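# Set the carton on the raised block with suction

## Task

Place the carton on top of the raised block so no part of it overhangs the block's edges. It must stay there by itself, not held by the robot. Finally, switch off the suction and move the tool away.

## Robot and tools

Robot: a single arm with six joints (waist, shoulder, elbow, forearm roll, wrist pitch, wrist roll) ending in a vacuum tool. The tool has four suction cups, each 36 mm across, in two pairs. In the cup point's own axes the cups sit at x = -35 and +35 mm. Channel a's pair is at y = -70 mm and channel b's pair at y = +70 mm. The tool reaches 148 mm to each side along that y axis. The cups point along the cup point's +z axis. The cup point is the middle of the four rims when nothing is touching them.

Scene frame: the origin is on the table top directly under the arm base. +z is up, and +y is to the left when looking along +x. Positions are in metres. Orientations are quaternions written w first (qw, qx, qy, qz). The reported cup point position can be a little off, more so far from the base.

A command row has 9 numbers, always in this order: x, y, z, qw, qx, qy, qz, suction_a, suction_b. The first seven are an absolute target pose for the cup point (end_effector_position, end_effector_quat_wxyz) in the scene frame. They are not offsets. The last two set the vacuum on each channel, from -1 to 1. A value of +1 is full vacuum, a fraction asks for that share of it, and 0.01 or less turns the channel off. Each channel keeps its last value. There is only one arm, so each action takes one row at a time.

Before sending, re-send the quaternion you want in every row rather than copying the drifted one from the last result. A target more than 0.6 m from the last reported position along any of the cup point's axes is refused. Each control step, the controller clips the target to within 70 mm and 16 degrees of the current pose and steers toward that. If it cannot meet both, position wins over orientation. A far target can therefore need several actions; read the result's pose before continuing.

Tools:
- execute_actions {"actions": [...], "pictures": bool}. The list is empty (only report the state), holds one action {"rows": [[9 numbers], ...], "steps": n}, or holds one wait {"steps": n}. For an action, use 1 to 15 rows and up to 15 steps of 1/30 s each (default 15). Each row lasts one step, and the final row repeats if there are fewer rows than steps. A wait of up to 300 steps is counted from the previous result, so your thinking time is included. A refused call sends nothing.
- move {"target": [9 numbers], "speed": m/s}. This drives the cup point in a straight line toward one absolute pose. Speed is 0.002 to 0.5 (default 0.25), and turning is capped at twice that in rad/s. A path lasts 0.5 to 10 s and stops short if longer. The vacuum values are applied at the start. The path does not avoid obstacles, and the real arm can lag or overshoot it. Its result adds a "move:" line giving the ending (done, off_target, moving, held, fault), the limits that acted (paced = the pose was clipped; held = some steps were blocked), and the distance to the target.
- wait {"seconds": 0 to 10}: lets time pass with no new command.
- zoom_image {"camera": "cam_high" | "cam_low" | "cam_wrist", "region": [x0, y0, x1, y1]}: gives a close-up of up to 504x504 pixels of that camera's latest 896x504 image. Pixel (0, 0) is the top-left corner.
- finished_scene {"scene": n}: closes the current scene by its number and grades it. This is final.

Results: the state line gives the cup point pose. It also gives suction_measured_a/b (vacuum reached) and part_present_a/b, which turns to 1 at 0.54 and back to 0 below 0.49. "Hand target" shows where the controller is now heading. HELD marks steps where the clearance check kept your row from the arm. "pose unreachable" means that check changed or blocked the command; the mount under the base counts as arm. Flange force is the estimated outside force on the tool and includes the weight of anything held. It is noisy, especially right after sudden stops. MOTOR HOT warns before an overheat stop. Pictures come with results unless turned off. Calibration data for the cameras is given, but each can be off by a few degrees and millimetres.

Gripping: with a channel on, press both of its cups flat onto a smooth surface of the carton, away from edges, seams and holes. A channel with an uncovered cup takes all the pump's flow and the other channel loses vacuum. A sealed cup reads up to 0.17 under the commanded value (0.27 with both on). Vacuum shortens the cups, so a held item rides up to about 12 mm nearer the tool. To release, set the carton down on the block, turn both channels off, then lift at least 15 mm. A cup stuck to the table pins the tool, so turn that channel off.

Cautions: the arm is stiff. Aiming even slightly below a firm surface can trigger a fault. Contact torque at a joint's limit (144 N m for waist/shoulder/elbow, 36 N m for the wrist joints) causes a fault, and so does 150 N of outside force. A fault halts the arm for 10 s and drops the rest of the call. Approach slowly near contact. Never push or drop things off the table. Loose objects may occasionally be nudged by outside forces. Time passes while you reply, so keep replies short once moving.

Each tool is called after "Request:" by a JSON object that holds its "op" and its "data".

## Session

Request:
{"op": "execute_actions", "data": {"actions": []}}

Scene clock: 0.00 s of 5300.00 s.
end_effector_position=(+0.4985, -0.0095, +0.3531) suction_measured_a=0.01 part_present_a=0 suction_measured_b=0.01 part_present_b=0 end_effector_quat_wxyz=(+0.007, +0.715, +0.699, -0.002)
Joint positions: [ 0.263  0.128  0.194  0.003 -1.634 -1.833]
Joint velocities: [ 0.001 -0.    -0.     0.    -0.001  0.001]
Flange force (N, the push that the arm receives, along the end effector's own x y z axes): no reading
Hand target: +0.499, -0.009, +0.353; +0.007, +0.715, +0.699, -0.002

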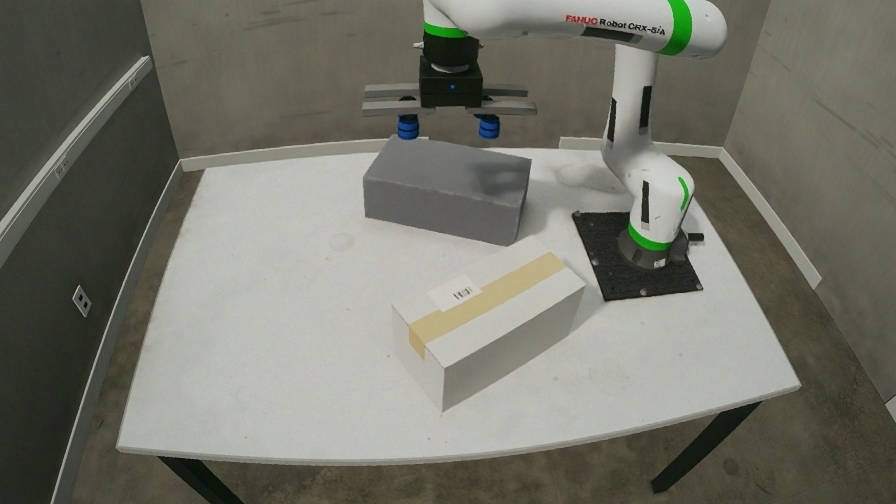

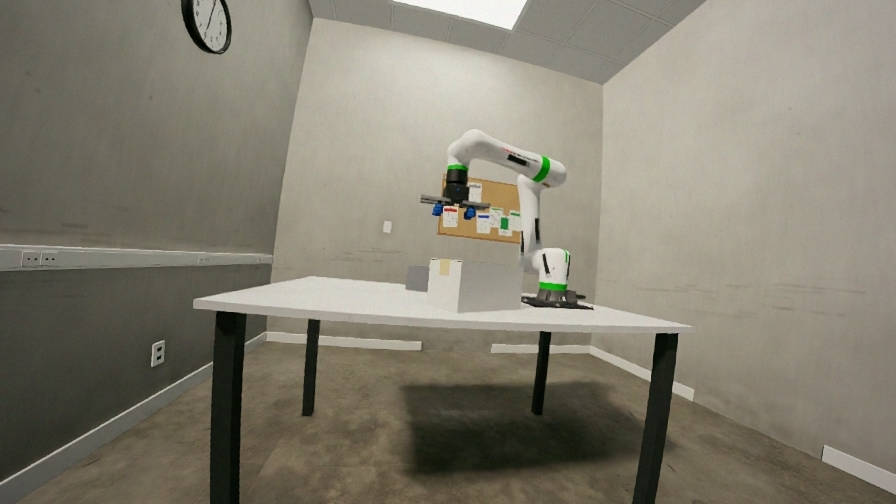

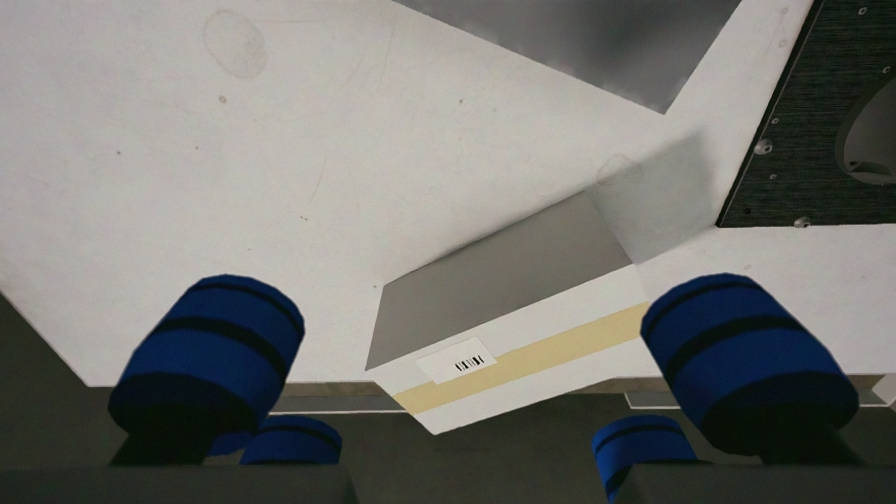

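Request:
{"op": "move", "data": {"target": [0.432,0.237,0.24,0,0.489,0.872,0,0,0], "speed": 0.35}}

Scene clock: 13.63 s of 5300.00 s.
end_effector_position=(+0.4330, +0.2373, +0.2399) suction_measured_a=0.01 part_present_a=0 suction_measured_b=0.01 part_present_b=0 end_effector_quat_wxyz=(-0.000, +0.489, +0.872, +0.001)
Joint positions: [ 0.781  0.128 -0.06  -0.01  -1.376 -1.777]
Joint velocities: [ 0.001  0.001  0.001  0.001  0.002 -0.   ]
Flange force (N, the push that the arm receives, along the end effector's own x y z axes): [-2.3 -4.2 -0.7]
Hand target: +0.433, +0.237, +0.240; -0.000, +0.489, +0.872, +0.001
Off the commanded pose: 0.001 m, 0 deg.
After step 90, 9.37 s passed at rest.
move: done
camera_calibration (this result's frames):
cam_wrist: T_world_to_cam=[[-0.841312, -0.540211, -0.0191285, 0.501837], [-0.44596, 0.67366, 0.589323, -0.0574534], [-0.305473, 0.504335, -0.807671, 0.340635], [0, 0, 0, 1]] pos_world=[0.500634, 0.138008, 0.318579]

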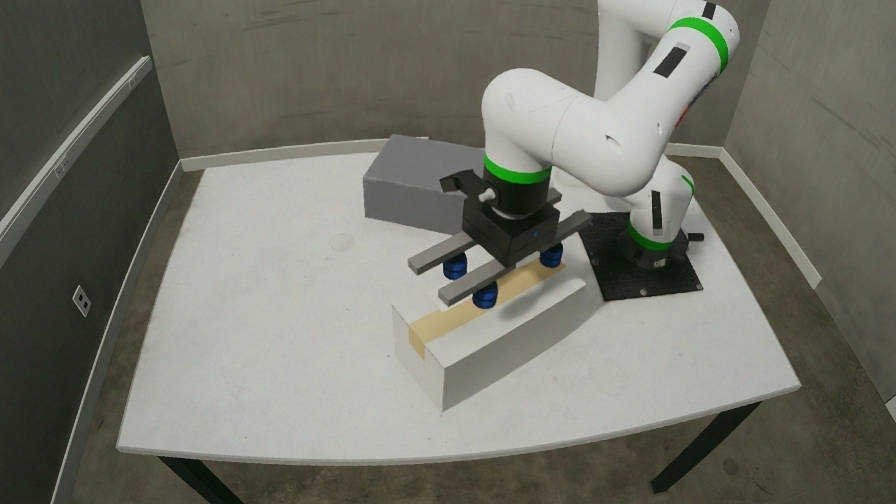

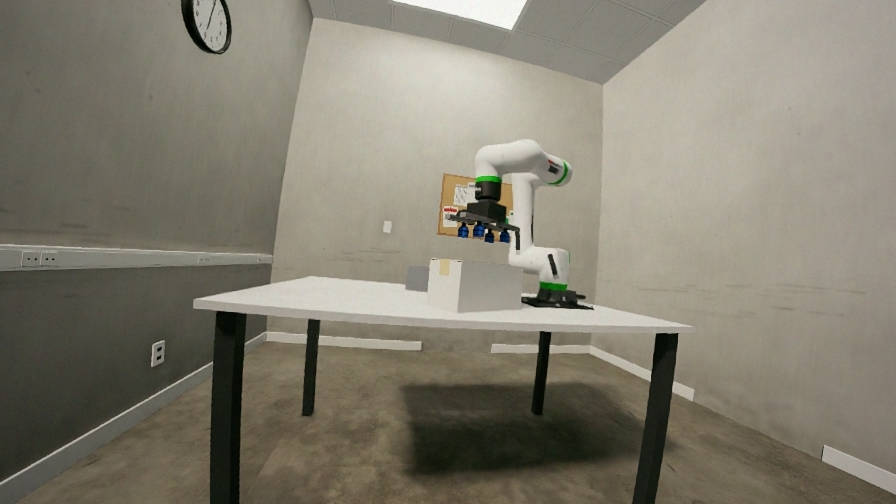

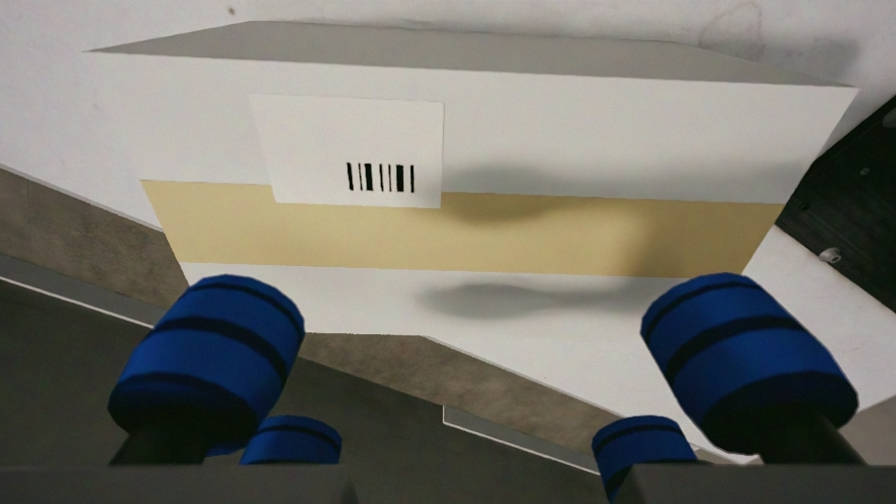

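Request:
{"op": "move", "data": {"target": [0.436,0.229,0.165,0,0.496,0.868,0,0,0]}}

Request:
{"op": "move", "data": {"target": [0.436,0.229,0.145,0,0.496,0.868,0,1,1], "speed": 0.03}}

Scene clock: 19.27 s of 5300.00 s.
end_effector_position=(+0.4363, +0.2293, +0.1650) suction_measured_a=0.01 part_present_a=0 suction_measured_b=0.01 part_present_b=0 end_effector_quat_wxyz=(-0.000, +0.496, +0.868, +0.000)
Joint positions: [ 0.766  0.178 -0.184 -0.01  -1.203 -1.776]
Joint velocities: [-0.     0.    -0.001  0.002 -0.001 -0.001]
Flange force (N, the push that the arm receives, along the end effector's own x y z axes): [-4.4 -5.8 -0.4]
Hand target: +0.436, +0.229, +0.165; -0.000, +0.496, +0.868, -0.000
Off the commanded pose: 0.000 m, 0 deg.
After step 90, 1.87 s passed at rest.
move: done
camera_calibration (this result's frames):
cam_wrist: T_world_to_cam=[[-0.850087, -0.526353, -0.0174323, 0.499233], [-0.434275, 0.681883, 0.588592, -0.0132741], [-0.29792, 0.507925, -0.808243, 0.281102], [0, 0, 0, 1]] pos_world=[0.502373, 0.129046, 0.243714]

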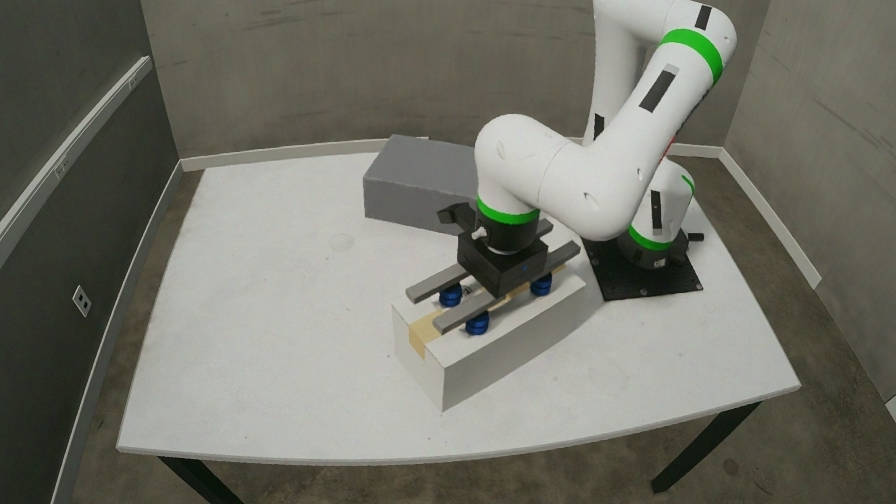

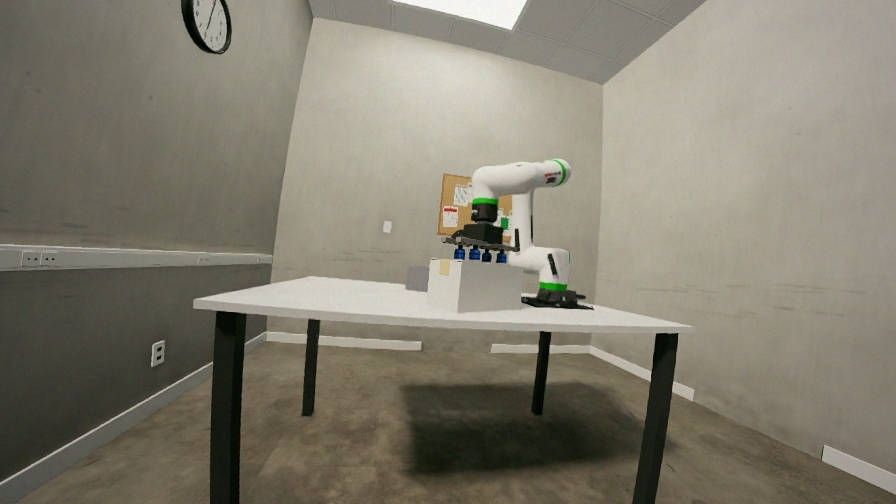

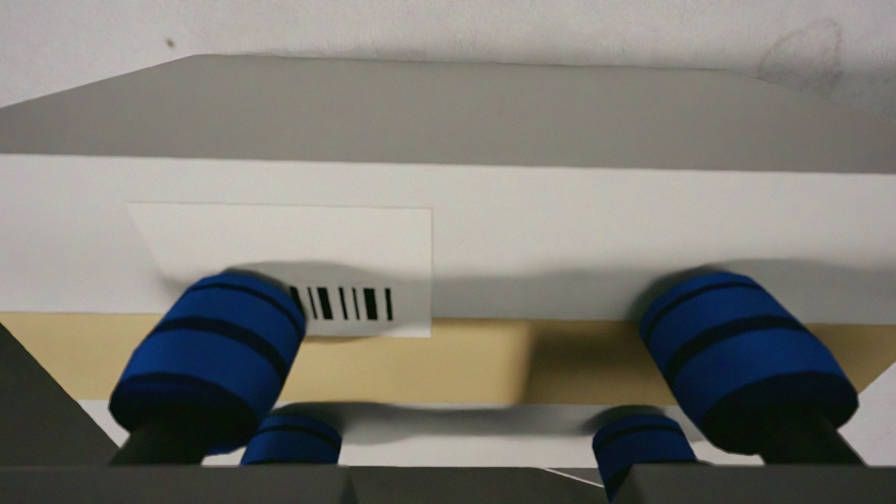

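Scene clock: 20.17 s of 5300.00 s.
end_effector_position=(+0.4363, +0.2292, +0.1453) suction_measured_a=0.56 part_present_a=1 suction_measured_b=0.56 part_present_b=1 end_effector_quat_wxyz=(+0.000, +0.496, +0.868, +0.000)
Joint positions: [ 0.767  0.196 -0.212 -0.01  -1.157 -1.777]
Joint velocities: [ 0.001  0.002 -0.002 -0.    -0.     0.001]
Flange force (N, the push that the arm receives, along the end effector's own x y z axes): [0.6 -15.3 -70.7]
Hand target: +0.436, +0.229, +0.145; -0.000, +0.496, +0.868, +0.000
Off the commanded pose: 0.000 m, 0 deg.
move: done
camera_calibration (this result's frames):
cam_wrist: T_world_to_cam=[[-0.850213, -0.526123, -0.0182265, 0.498927], [-0.434567, 0.681877, 0.588384, -0.00144894], [-0.297134, 0.508172, -0.808376, 0.264914], [0, 0, 0, 1]] pos_world=[0.50228, 0.128863, 0.224097]

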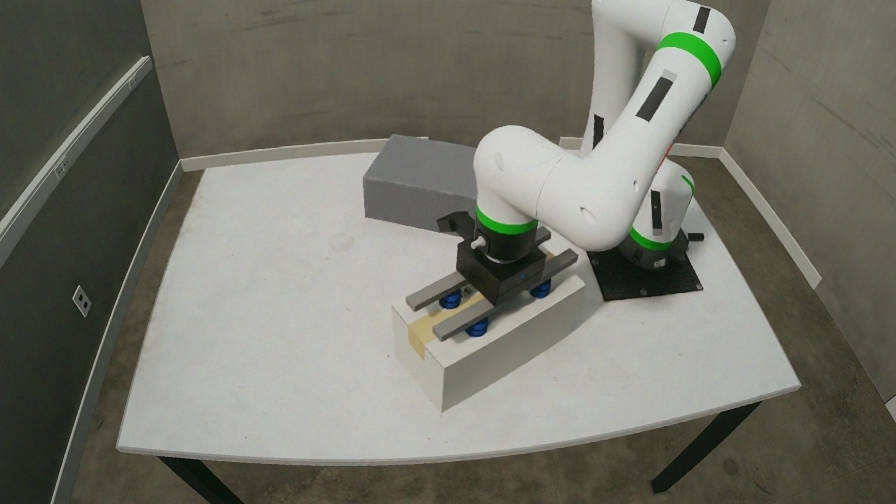

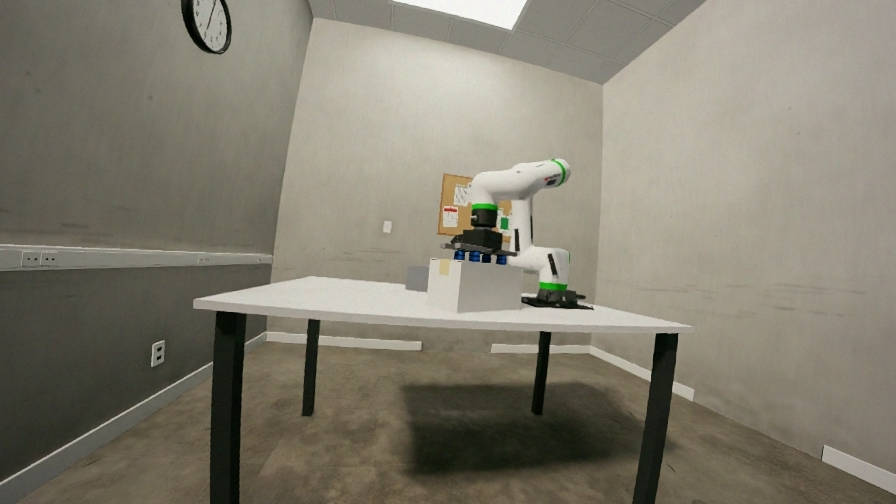

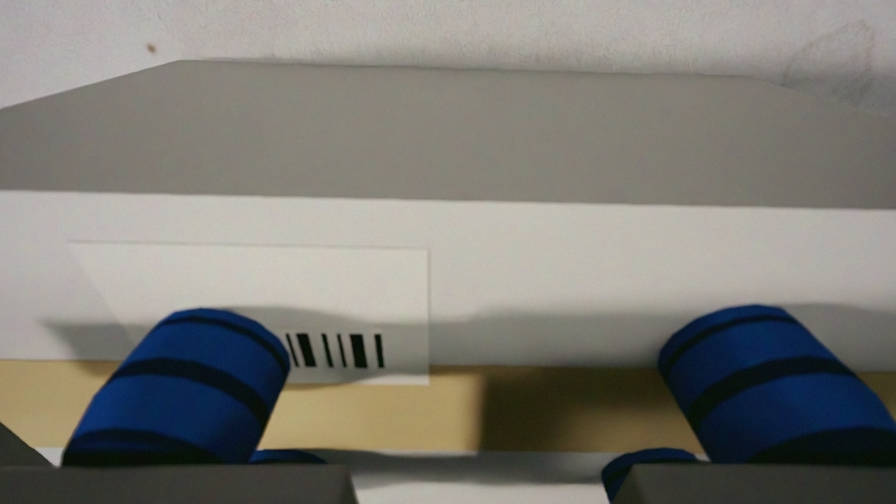

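Request:
{"op": "move", "data": {"target": [0.436,0.229,0.32,0,0.496,0.868,0,1,1], "speed": 0.2}}

Request:
{"op": "move", "data": {"target": [0.472,-0.203,0.315,0,0.818,0.575,0,1,1], "speed": 0.3}}

Scene clock: 23.70 s of 5300.00 s.
end_effector_position=(+0.4353, +0.2282, +0.3201) suction_measured_a=0.73 part_present_a=1 suction_measured_b=0.73 part_present_b=1 end_effector_quat_wxyz=(+0.000, +0.497, +0.868, -0.000)
Joint positions: [ 0.763  0.104  0.1   -0.009 -1.562 -1.779]
Joint velocities: [-0.    -0.001  0.001 -0.001  0.     0.   ]
Flange force (N, the push that the arm receives, along the end effector's own x y z axes): [-3.9 -9.0 25.4]
Hand target: +0.435, +0.228, +0.320; +0.000, +0.497, +0.868, -0.000
Off the commanded pose: 0.001 m, 0 deg.
move: done
camera_calibration (this result's frames):
cam_wrist: T_world_to_cam=[[-0.851129, -0.524668, -0.0174092, 0.500601], [-0.433099, 0.68307, 0.588082, -0.104848], [-0.296656, 0.508073, -0.808614, 0.406289], [0, 0, 0, 1]] pos_world=[0.501194, 0.127843, 0.398905]

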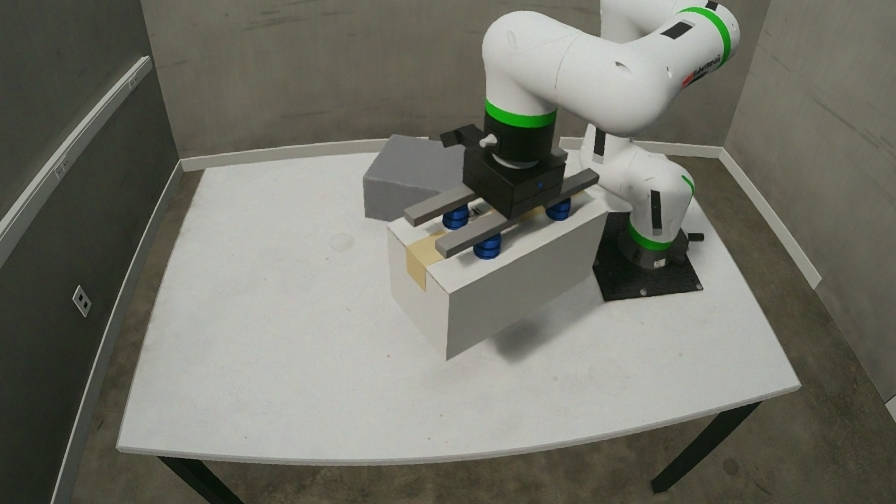

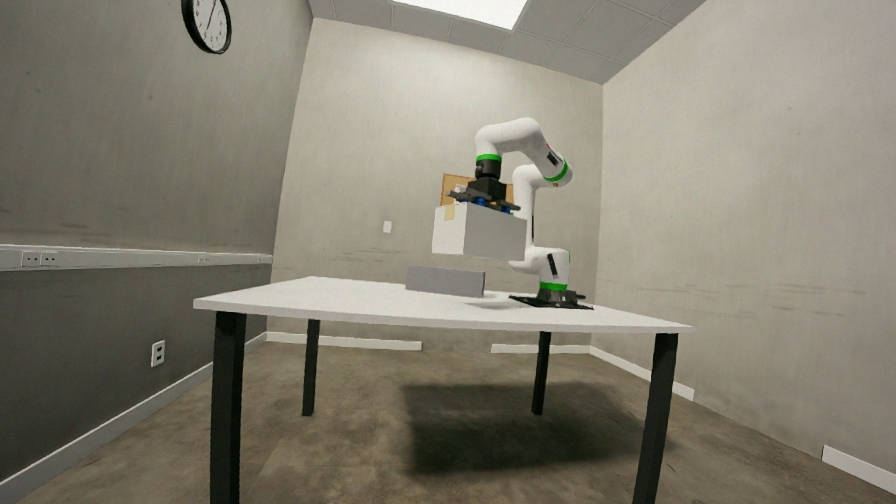

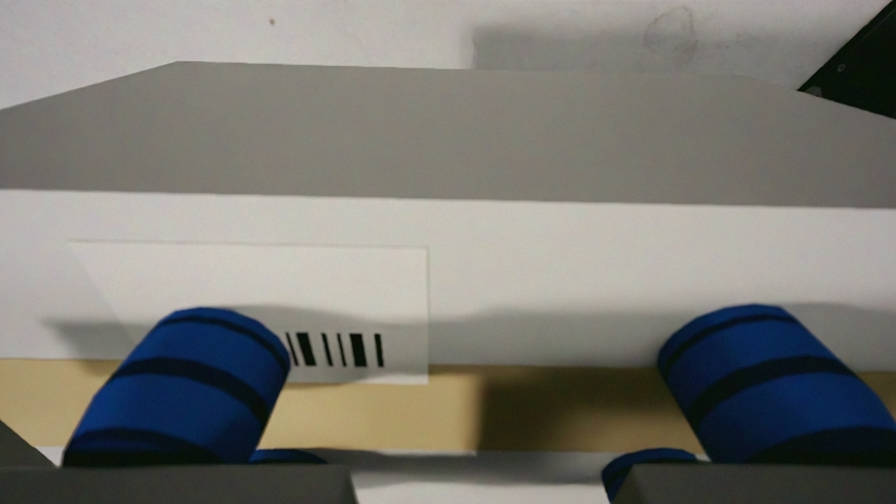

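Scene clock: 25.60 s of 5300.00 s.
end_effector_position=(+0.4712, -0.2028, +0.3151) suction_measured_a=0.73 part_present_a=1 suction_measured_b=0.73 part_present_b=1 end_effector_quat_wxyz=(+0.001, +0.818, +0.575, -0.002)
Joint positions: [-0.136  0.173  0.155 -0.007 -1.559 -1.756]
Joint velocities: [-0.001 -0.     0.001  0.     0.001 -0.   ]
Flange force (N, the push that the arm receives, along the end effector's own x y z axes): [-4.2 -7.9 25.4]
Hand target: +0.471, -0.203, +0.315; +0.001, +0.818, +0.575, -0.002
Off the commanded pose: 0.001 m, 0 deg.
move: done
camera_calibration (this result's frames):
cam_wrist: T_world_to_cam=[[-0.947872, 0.318234, -0.0162948, 0.521105], [0.248897, 0.771342, 0.585733, -0.0946351], [0.198969, 0.551144, -0.810341, 0.407652], [0, 0, 0, 1]] pos_world=[0.436385, -0.317512, 0.394259]

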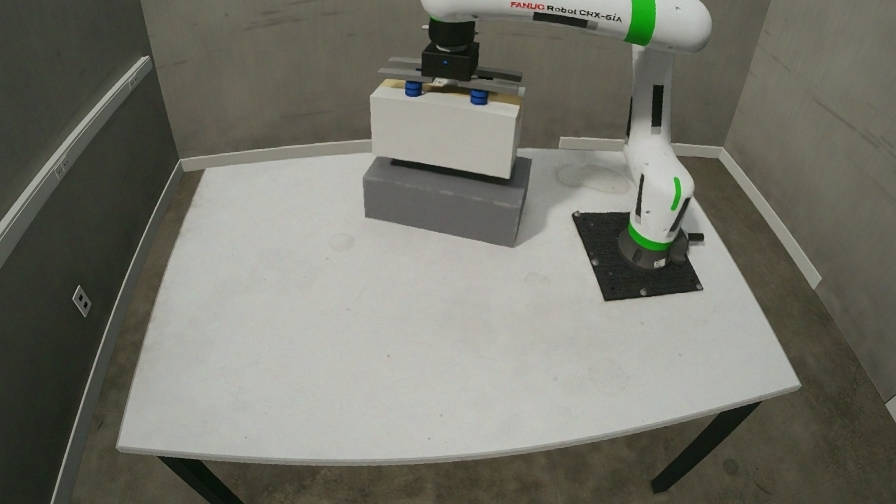

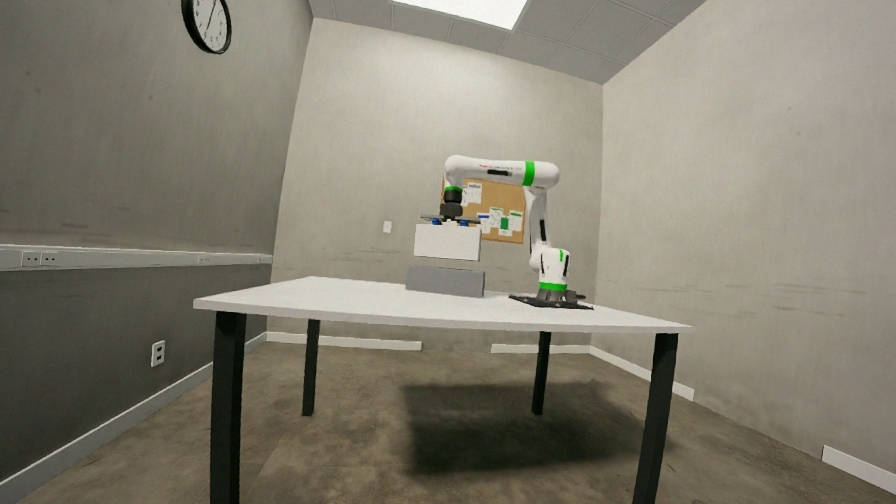

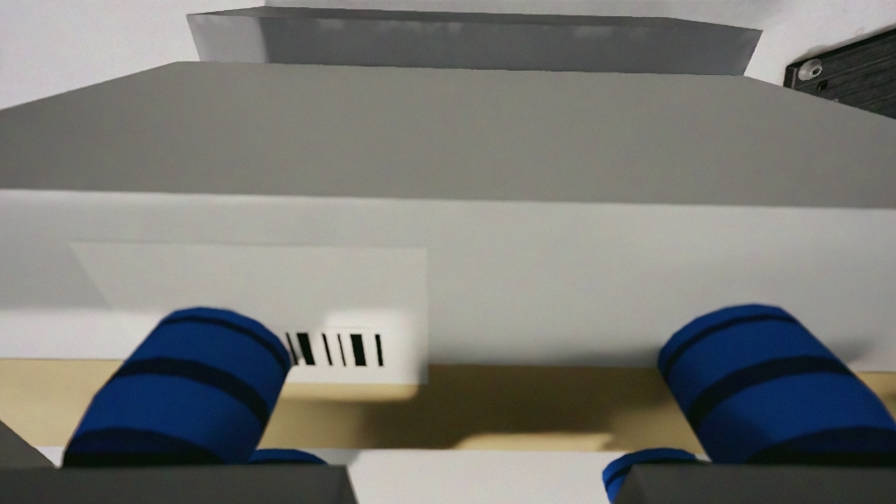

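Request:
{"op": "move", "data": {"target": [0.464,-0.200,0.28,0,0.818,0.575,0,1,1], "speed": 0.08}}

Request:
{"op": "zoom_image", "data": {"camera": "cam_low", "region": [390,210,510,310]}}

Scene clock: 28.87 s of 5300.00 s.
end_effector_position=(+0.4642, -0.2000, +0.2800) suction_measured_a=0.73 part_present_a=1 suction_measured_b=0.73 part_present_b=1 end_effector_quat_wxyz=(-0.000, +0.818, +0.575, +0.000)
Joint positions: [-0.134  0.158  0.057 -0.01  -1.474 -1.757]
Joint velocities: [ 0.     0.001  0.     0.001 -0.    -0.   ]
Flange force (N, the push that the arm receives, along the end effector's own x y z axes): [-3.4 -6.9 24.2]
Hand target: +0.464, -0.200, +0.280; -0.000, +0.818, +0.575, +0.000
Off the commanded pose: 0.000 m, 0 deg.
move: done
camera_calibration (this result's frames):
cam_wrist: T_world_to_cam=[[-0.947897, 0.318096, -0.0175144, 0.513326], [0.247405, 0.769653, 0.588579, -0.0749835], [0.200704, 0.553579, -0.80825, 0.378127], [0, 0, 0, 1]] pos_world=[0.42924, -0.314898, 0.358745]

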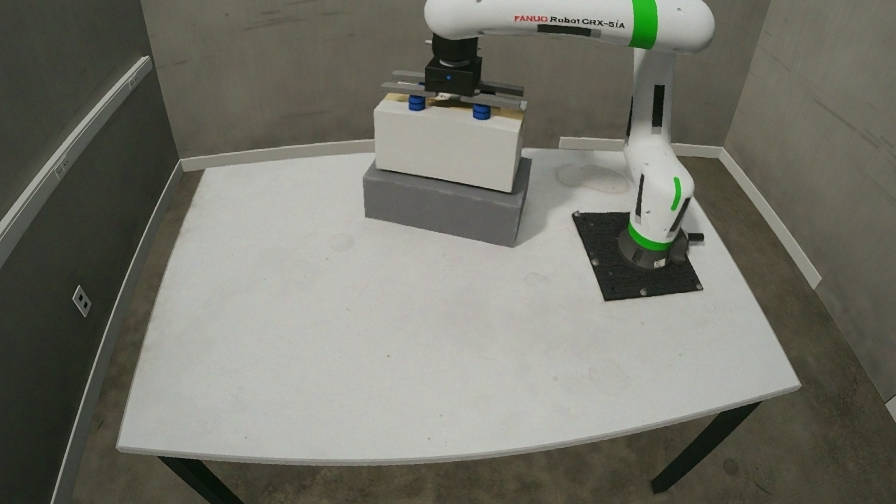

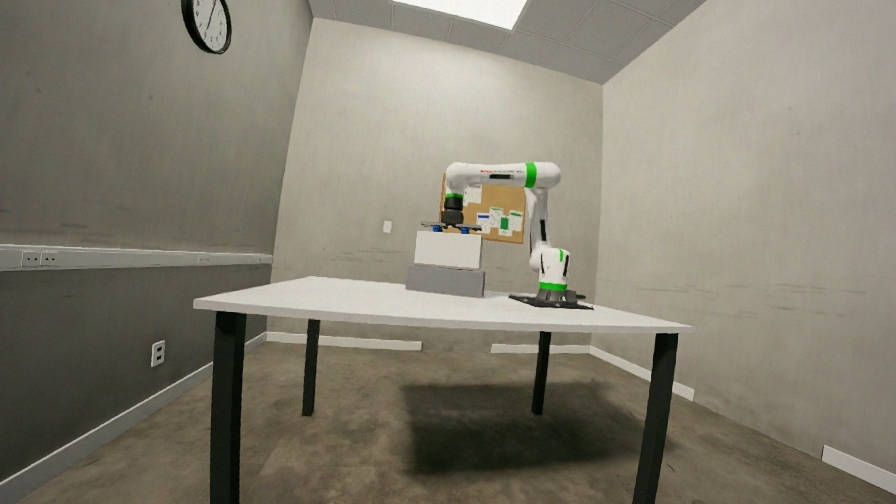

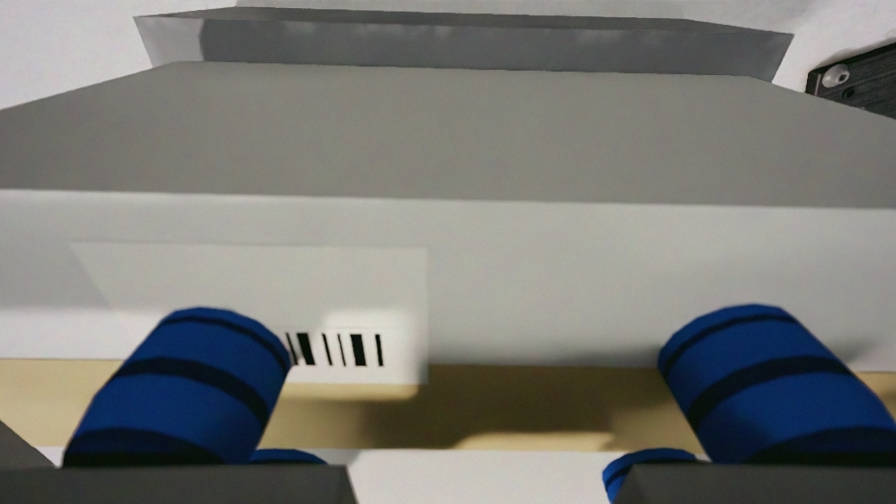

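Region (390, 210, 510, 310) of cam_low's 896x504 image, scaled by 4.200, with more detail than that image has.

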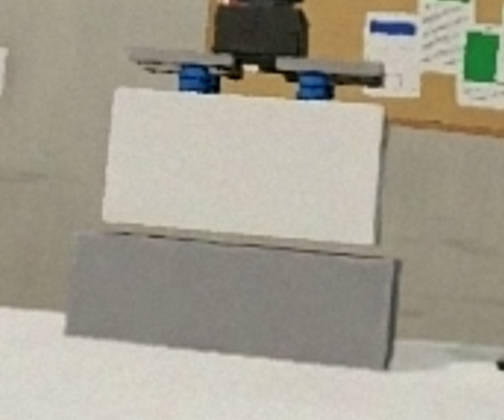

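Request:
{"op": "move", "data": {"target": [0.464,-0.200,0.268,0,0.818,0.575,0,1,1], "speed": 0.02}}

Scene clock: 31.43 s of 5300.00 s.
end_effector_position=(+0.4641, -0.2000, +0.2680) suction_measured_a=0.73 part_present_a=1 suction_measured_b=0.73 part_present_b=1 end_effector_quat_wxyz=(+0.000, +0.818, +0.575, -0.000)
Joint positions: [-0.133  0.161  0.032 -0.01  -1.447 -1.757]
Joint velocities: [ 0.    -0.001 -0.    -0.    -0.     0.   ]
Flange force (N, the push that the arm receives, along the end effector's own x y z axes): [-2.8 -7.4 23.2]
Hand target: +0.464, -0.200, +0.268; -0.000, +0.818, +0.575, +0.000
Off the commanded pose: 0.000 m, 0 deg.
move: done
camera_calibration (this result's frames):
cam_wrist: T_world_to_cam=[[-0.947847, 0.318247, -0.0174471, 0.512981], [0.247621, 0.769756, 0.588352, -0.0678745], [0.200671, 0.553348, -0.808416, 0.368508], [0, 0, 0, 1]] pos_world=[0.429086, -0.314921, 0.346792]

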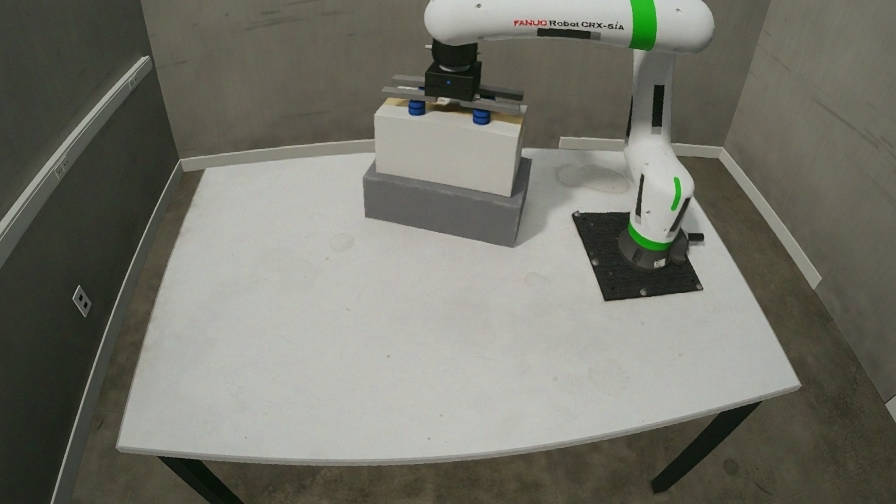

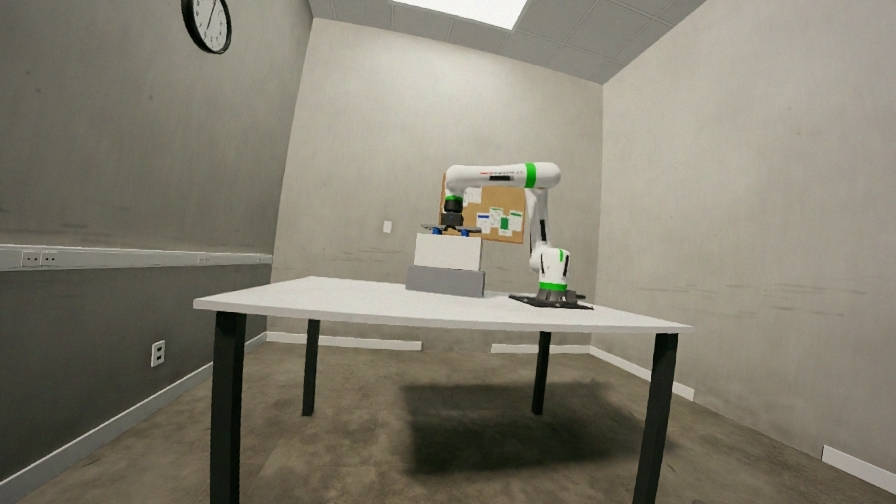

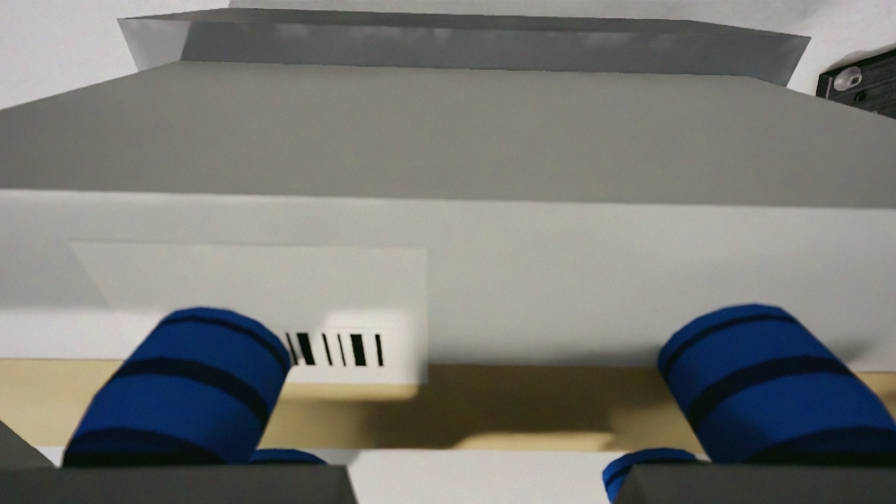

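Request:
{"op": "move", "data": {"target": [0.464,-0.200,0.2655,0,0.818,0.575,0,1,1], "speed": 0.01}}

Scene clock: 33.30 s of 5300.00 s.
end_effector_position=(+0.4641, -0.2000, +0.2656) suction_measured_a=0.73 part_present_a=1 suction_measured_b=0.73 part_present_b=1 end_effector_quat_wxyz=(+0.000, +0.818, +0.575, +0.000)
Joint positions: [-0.133  0.161  0.028 -0.01  -1.441 -1.757]
Joint velocities: [ 0.001  0.001 -0.003  0.     0.001  0.   ]
Flange force (N, the push that the arm receives, along the end effector's own x y z axes): [2.2 -17.4 -51.1]
Hand target: +0.464, -0.200, +0.265; -0.000, +0.818, +0.575, +0.000
Off the commanded pose: 0.000 m, 0 deg.
move: done
camera_calibration (this result's frames):
cam_wrist: T_world_to_cam=[[-0.947829, 0.318284, -0.0177872, 0.513026], [0.24747, 0.769827, 0.588324, -0.066385], [0.200947, 0.553228, -0.80843, 0.36647], [0, 0, 0, 1]] pos_world=[0.429048, -0.314924, 0.344446]

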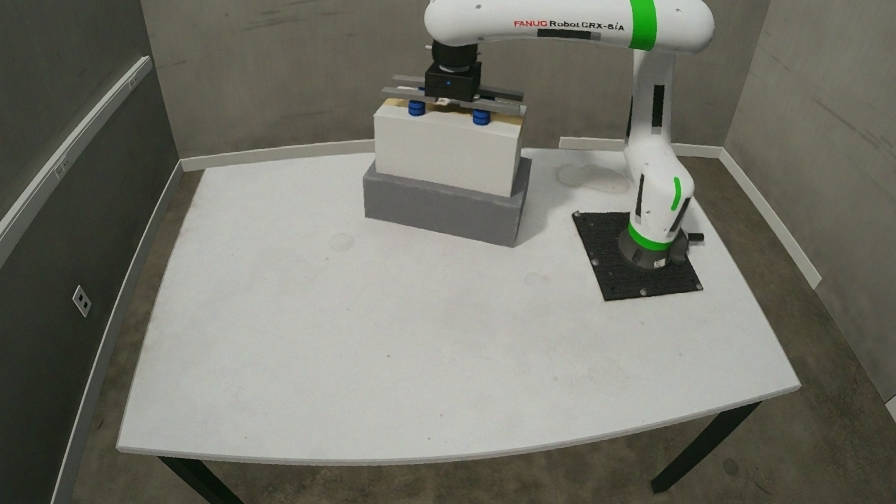

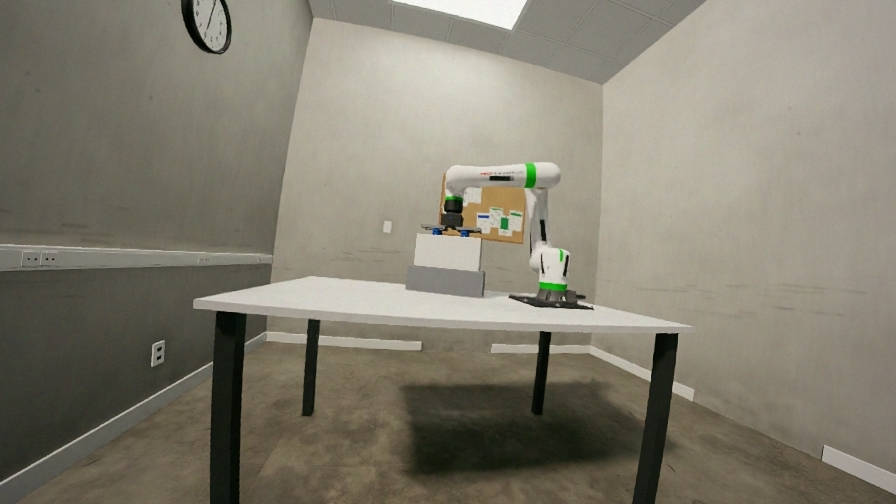

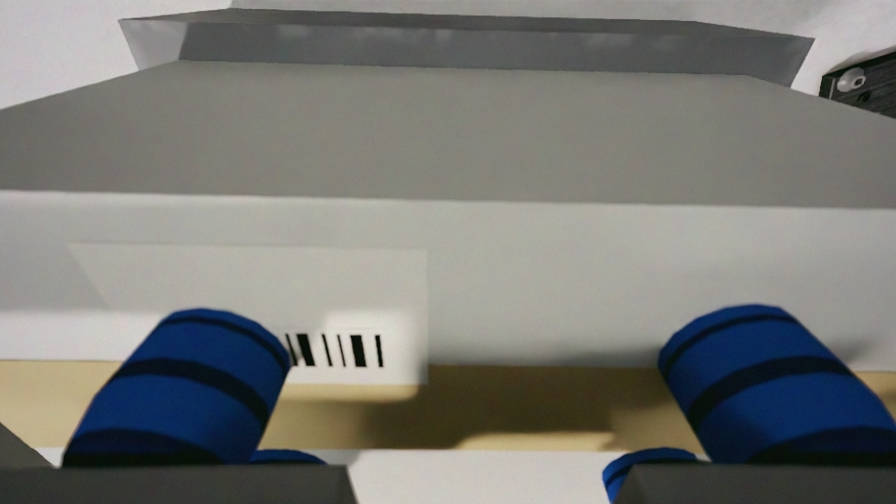

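Request:
{"op": "execute_actions", "data": {"actions": [{"rows":[[0.464,-0.200,0.2668,0,0.818,0.575,0,0,0]],"steps":15}], "pictures": false}}

Request:
{"op": "move", "data": {"target": [0.464,-0.200,0.38,0,0.818,0.575,0,0,0]}}

Scene clock: 35.60 s of 5300.00 s.
end_effector_position=(+0.4640, -0.2000, +0.2668) suction_measured_a=0.01 part_present_a=0 suction_measured_b=0.01 part_present_b=0 end_effector_quat_wxyz=(-0.000, +0.818, +0.575, -0.000)
Joint positions: [-0.133  0.161  0.03  -0.01  -1.444 -1.758]
Joint velocities: [-0.002  0.     0.001  0.     0.    -0.   ]
Flange force (N, the push that the arm receives, along the end effector's own x y z axes): [-3.2 -2.1 -49.3]
Hand target: +0.464, -0.200, +0.267; +0.000, +0.818, +0.575, -0.000
Off the commanded pose: 0.000 m, 0 deg.
Steps of this call (steps 1 to 54: nothing new was sent; steps 55 to 69: all 15 steps of this action). Readings (end_effector_position | what the end effector reports):
55: (+0.4640, -0.2000, +0.2655) | suction_measured_a=0.30 part_present_a=0 suction_measured_b=0.30 part_present_b=0
56: (+0.4638, -0.2000, +0.2659) | suction_measured_a=0.03 part_present_a=0 suction_measured_b=0.03 part_present_b=0
58: (+0.4638, -0.1999, +0.2663) | suction_measured_a=0.01 part_present_a=0 suction_measured_b=0.01 part_present_b=0
62: (+0.4639, -0.1999, +0.2666) | suction_measured_a=0.01 part_present_a=0 suction_measured_b=0.01 part_present_b=0
69: the state above

Scene clock: 36.70 s of 5300.00 s.
end_effector_position=(+0.4633, -0.1999, +0.3800) suction_measured_a=0.01 part_present_a=0 suction_measured_b=0.01 part_present_b=0 end_effector_quat_wxyz=(-0.000, +0.818, +0.575, -0.000)
Joint positions: [-0.136  0.161  0.293 -0.01  -1.708 -1.759]
Joint velocities: [-0.001  0.     0.    -0.001 -0.001  0.003]
Flange force (N, the push that the arm receives, along the end effector's own x y z axes): [-4.4 -4.9 2.6]
Hand target: +0.463, -0.200, +0.380; +0.000, +0.818, +0.575, -0.000
Off the commanded pose: 0.001 m, 0 deg.
move: done
camera_calibration (this result's frames):
cam_wrist: T_world_to_cam=[[-0.947497, 0.319292, -0.0173699, 0.514209], [0.248515, 0.769472, 0.588348, -0.134128], [0.20122, 0.553141, -0.808421, 0.458807], [0, 0, 0, 1]] pos_world=[0.428223, -0.31476, 0.458755]

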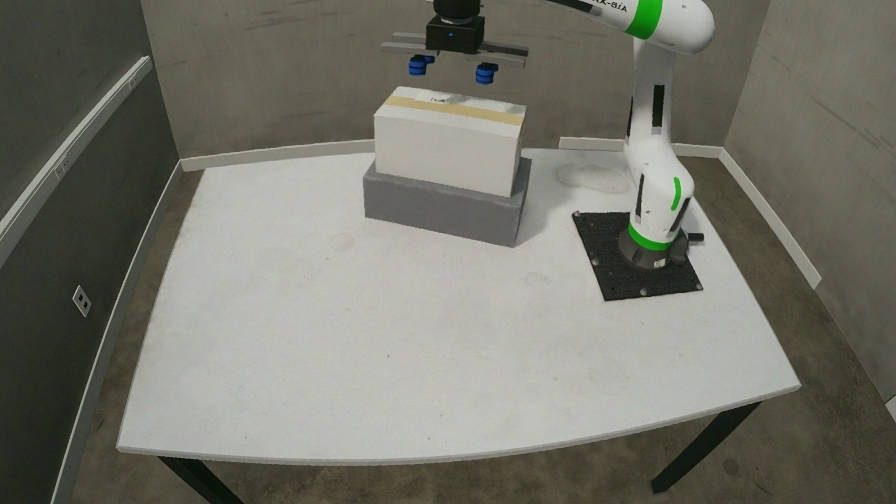

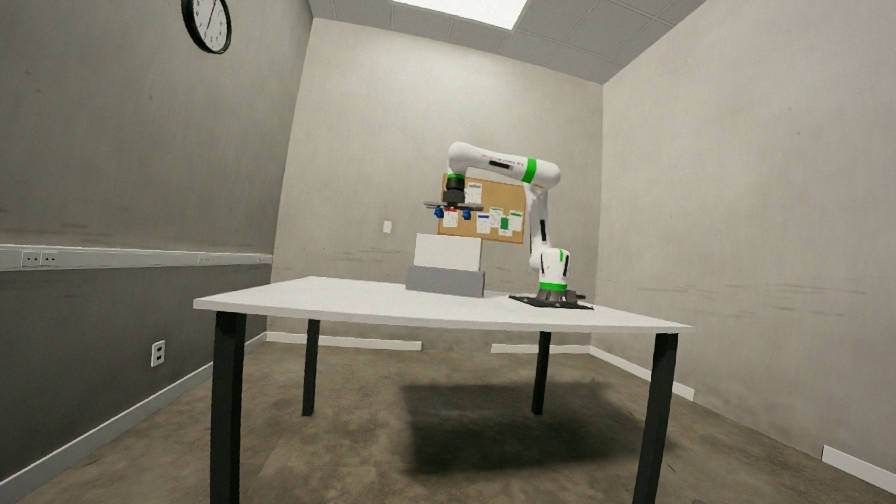

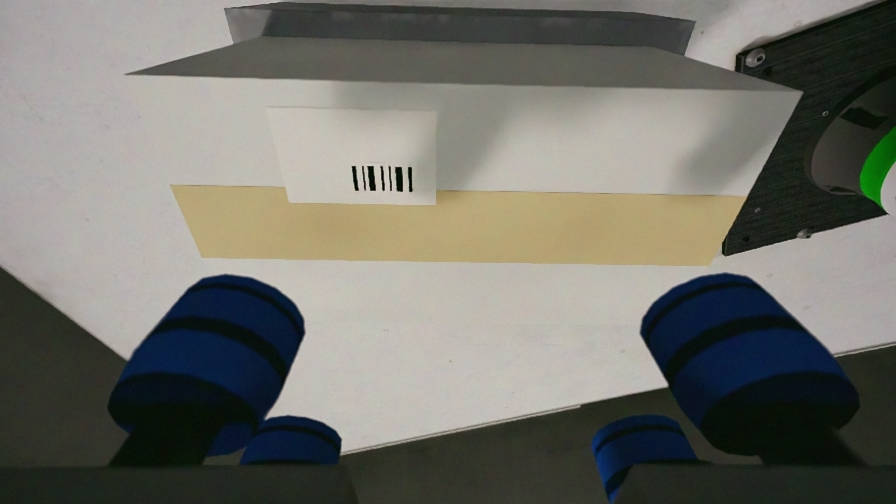

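Request:
{"op": "finished_scene", "data": {"scene": 1}}

The scene is finished: the task was done.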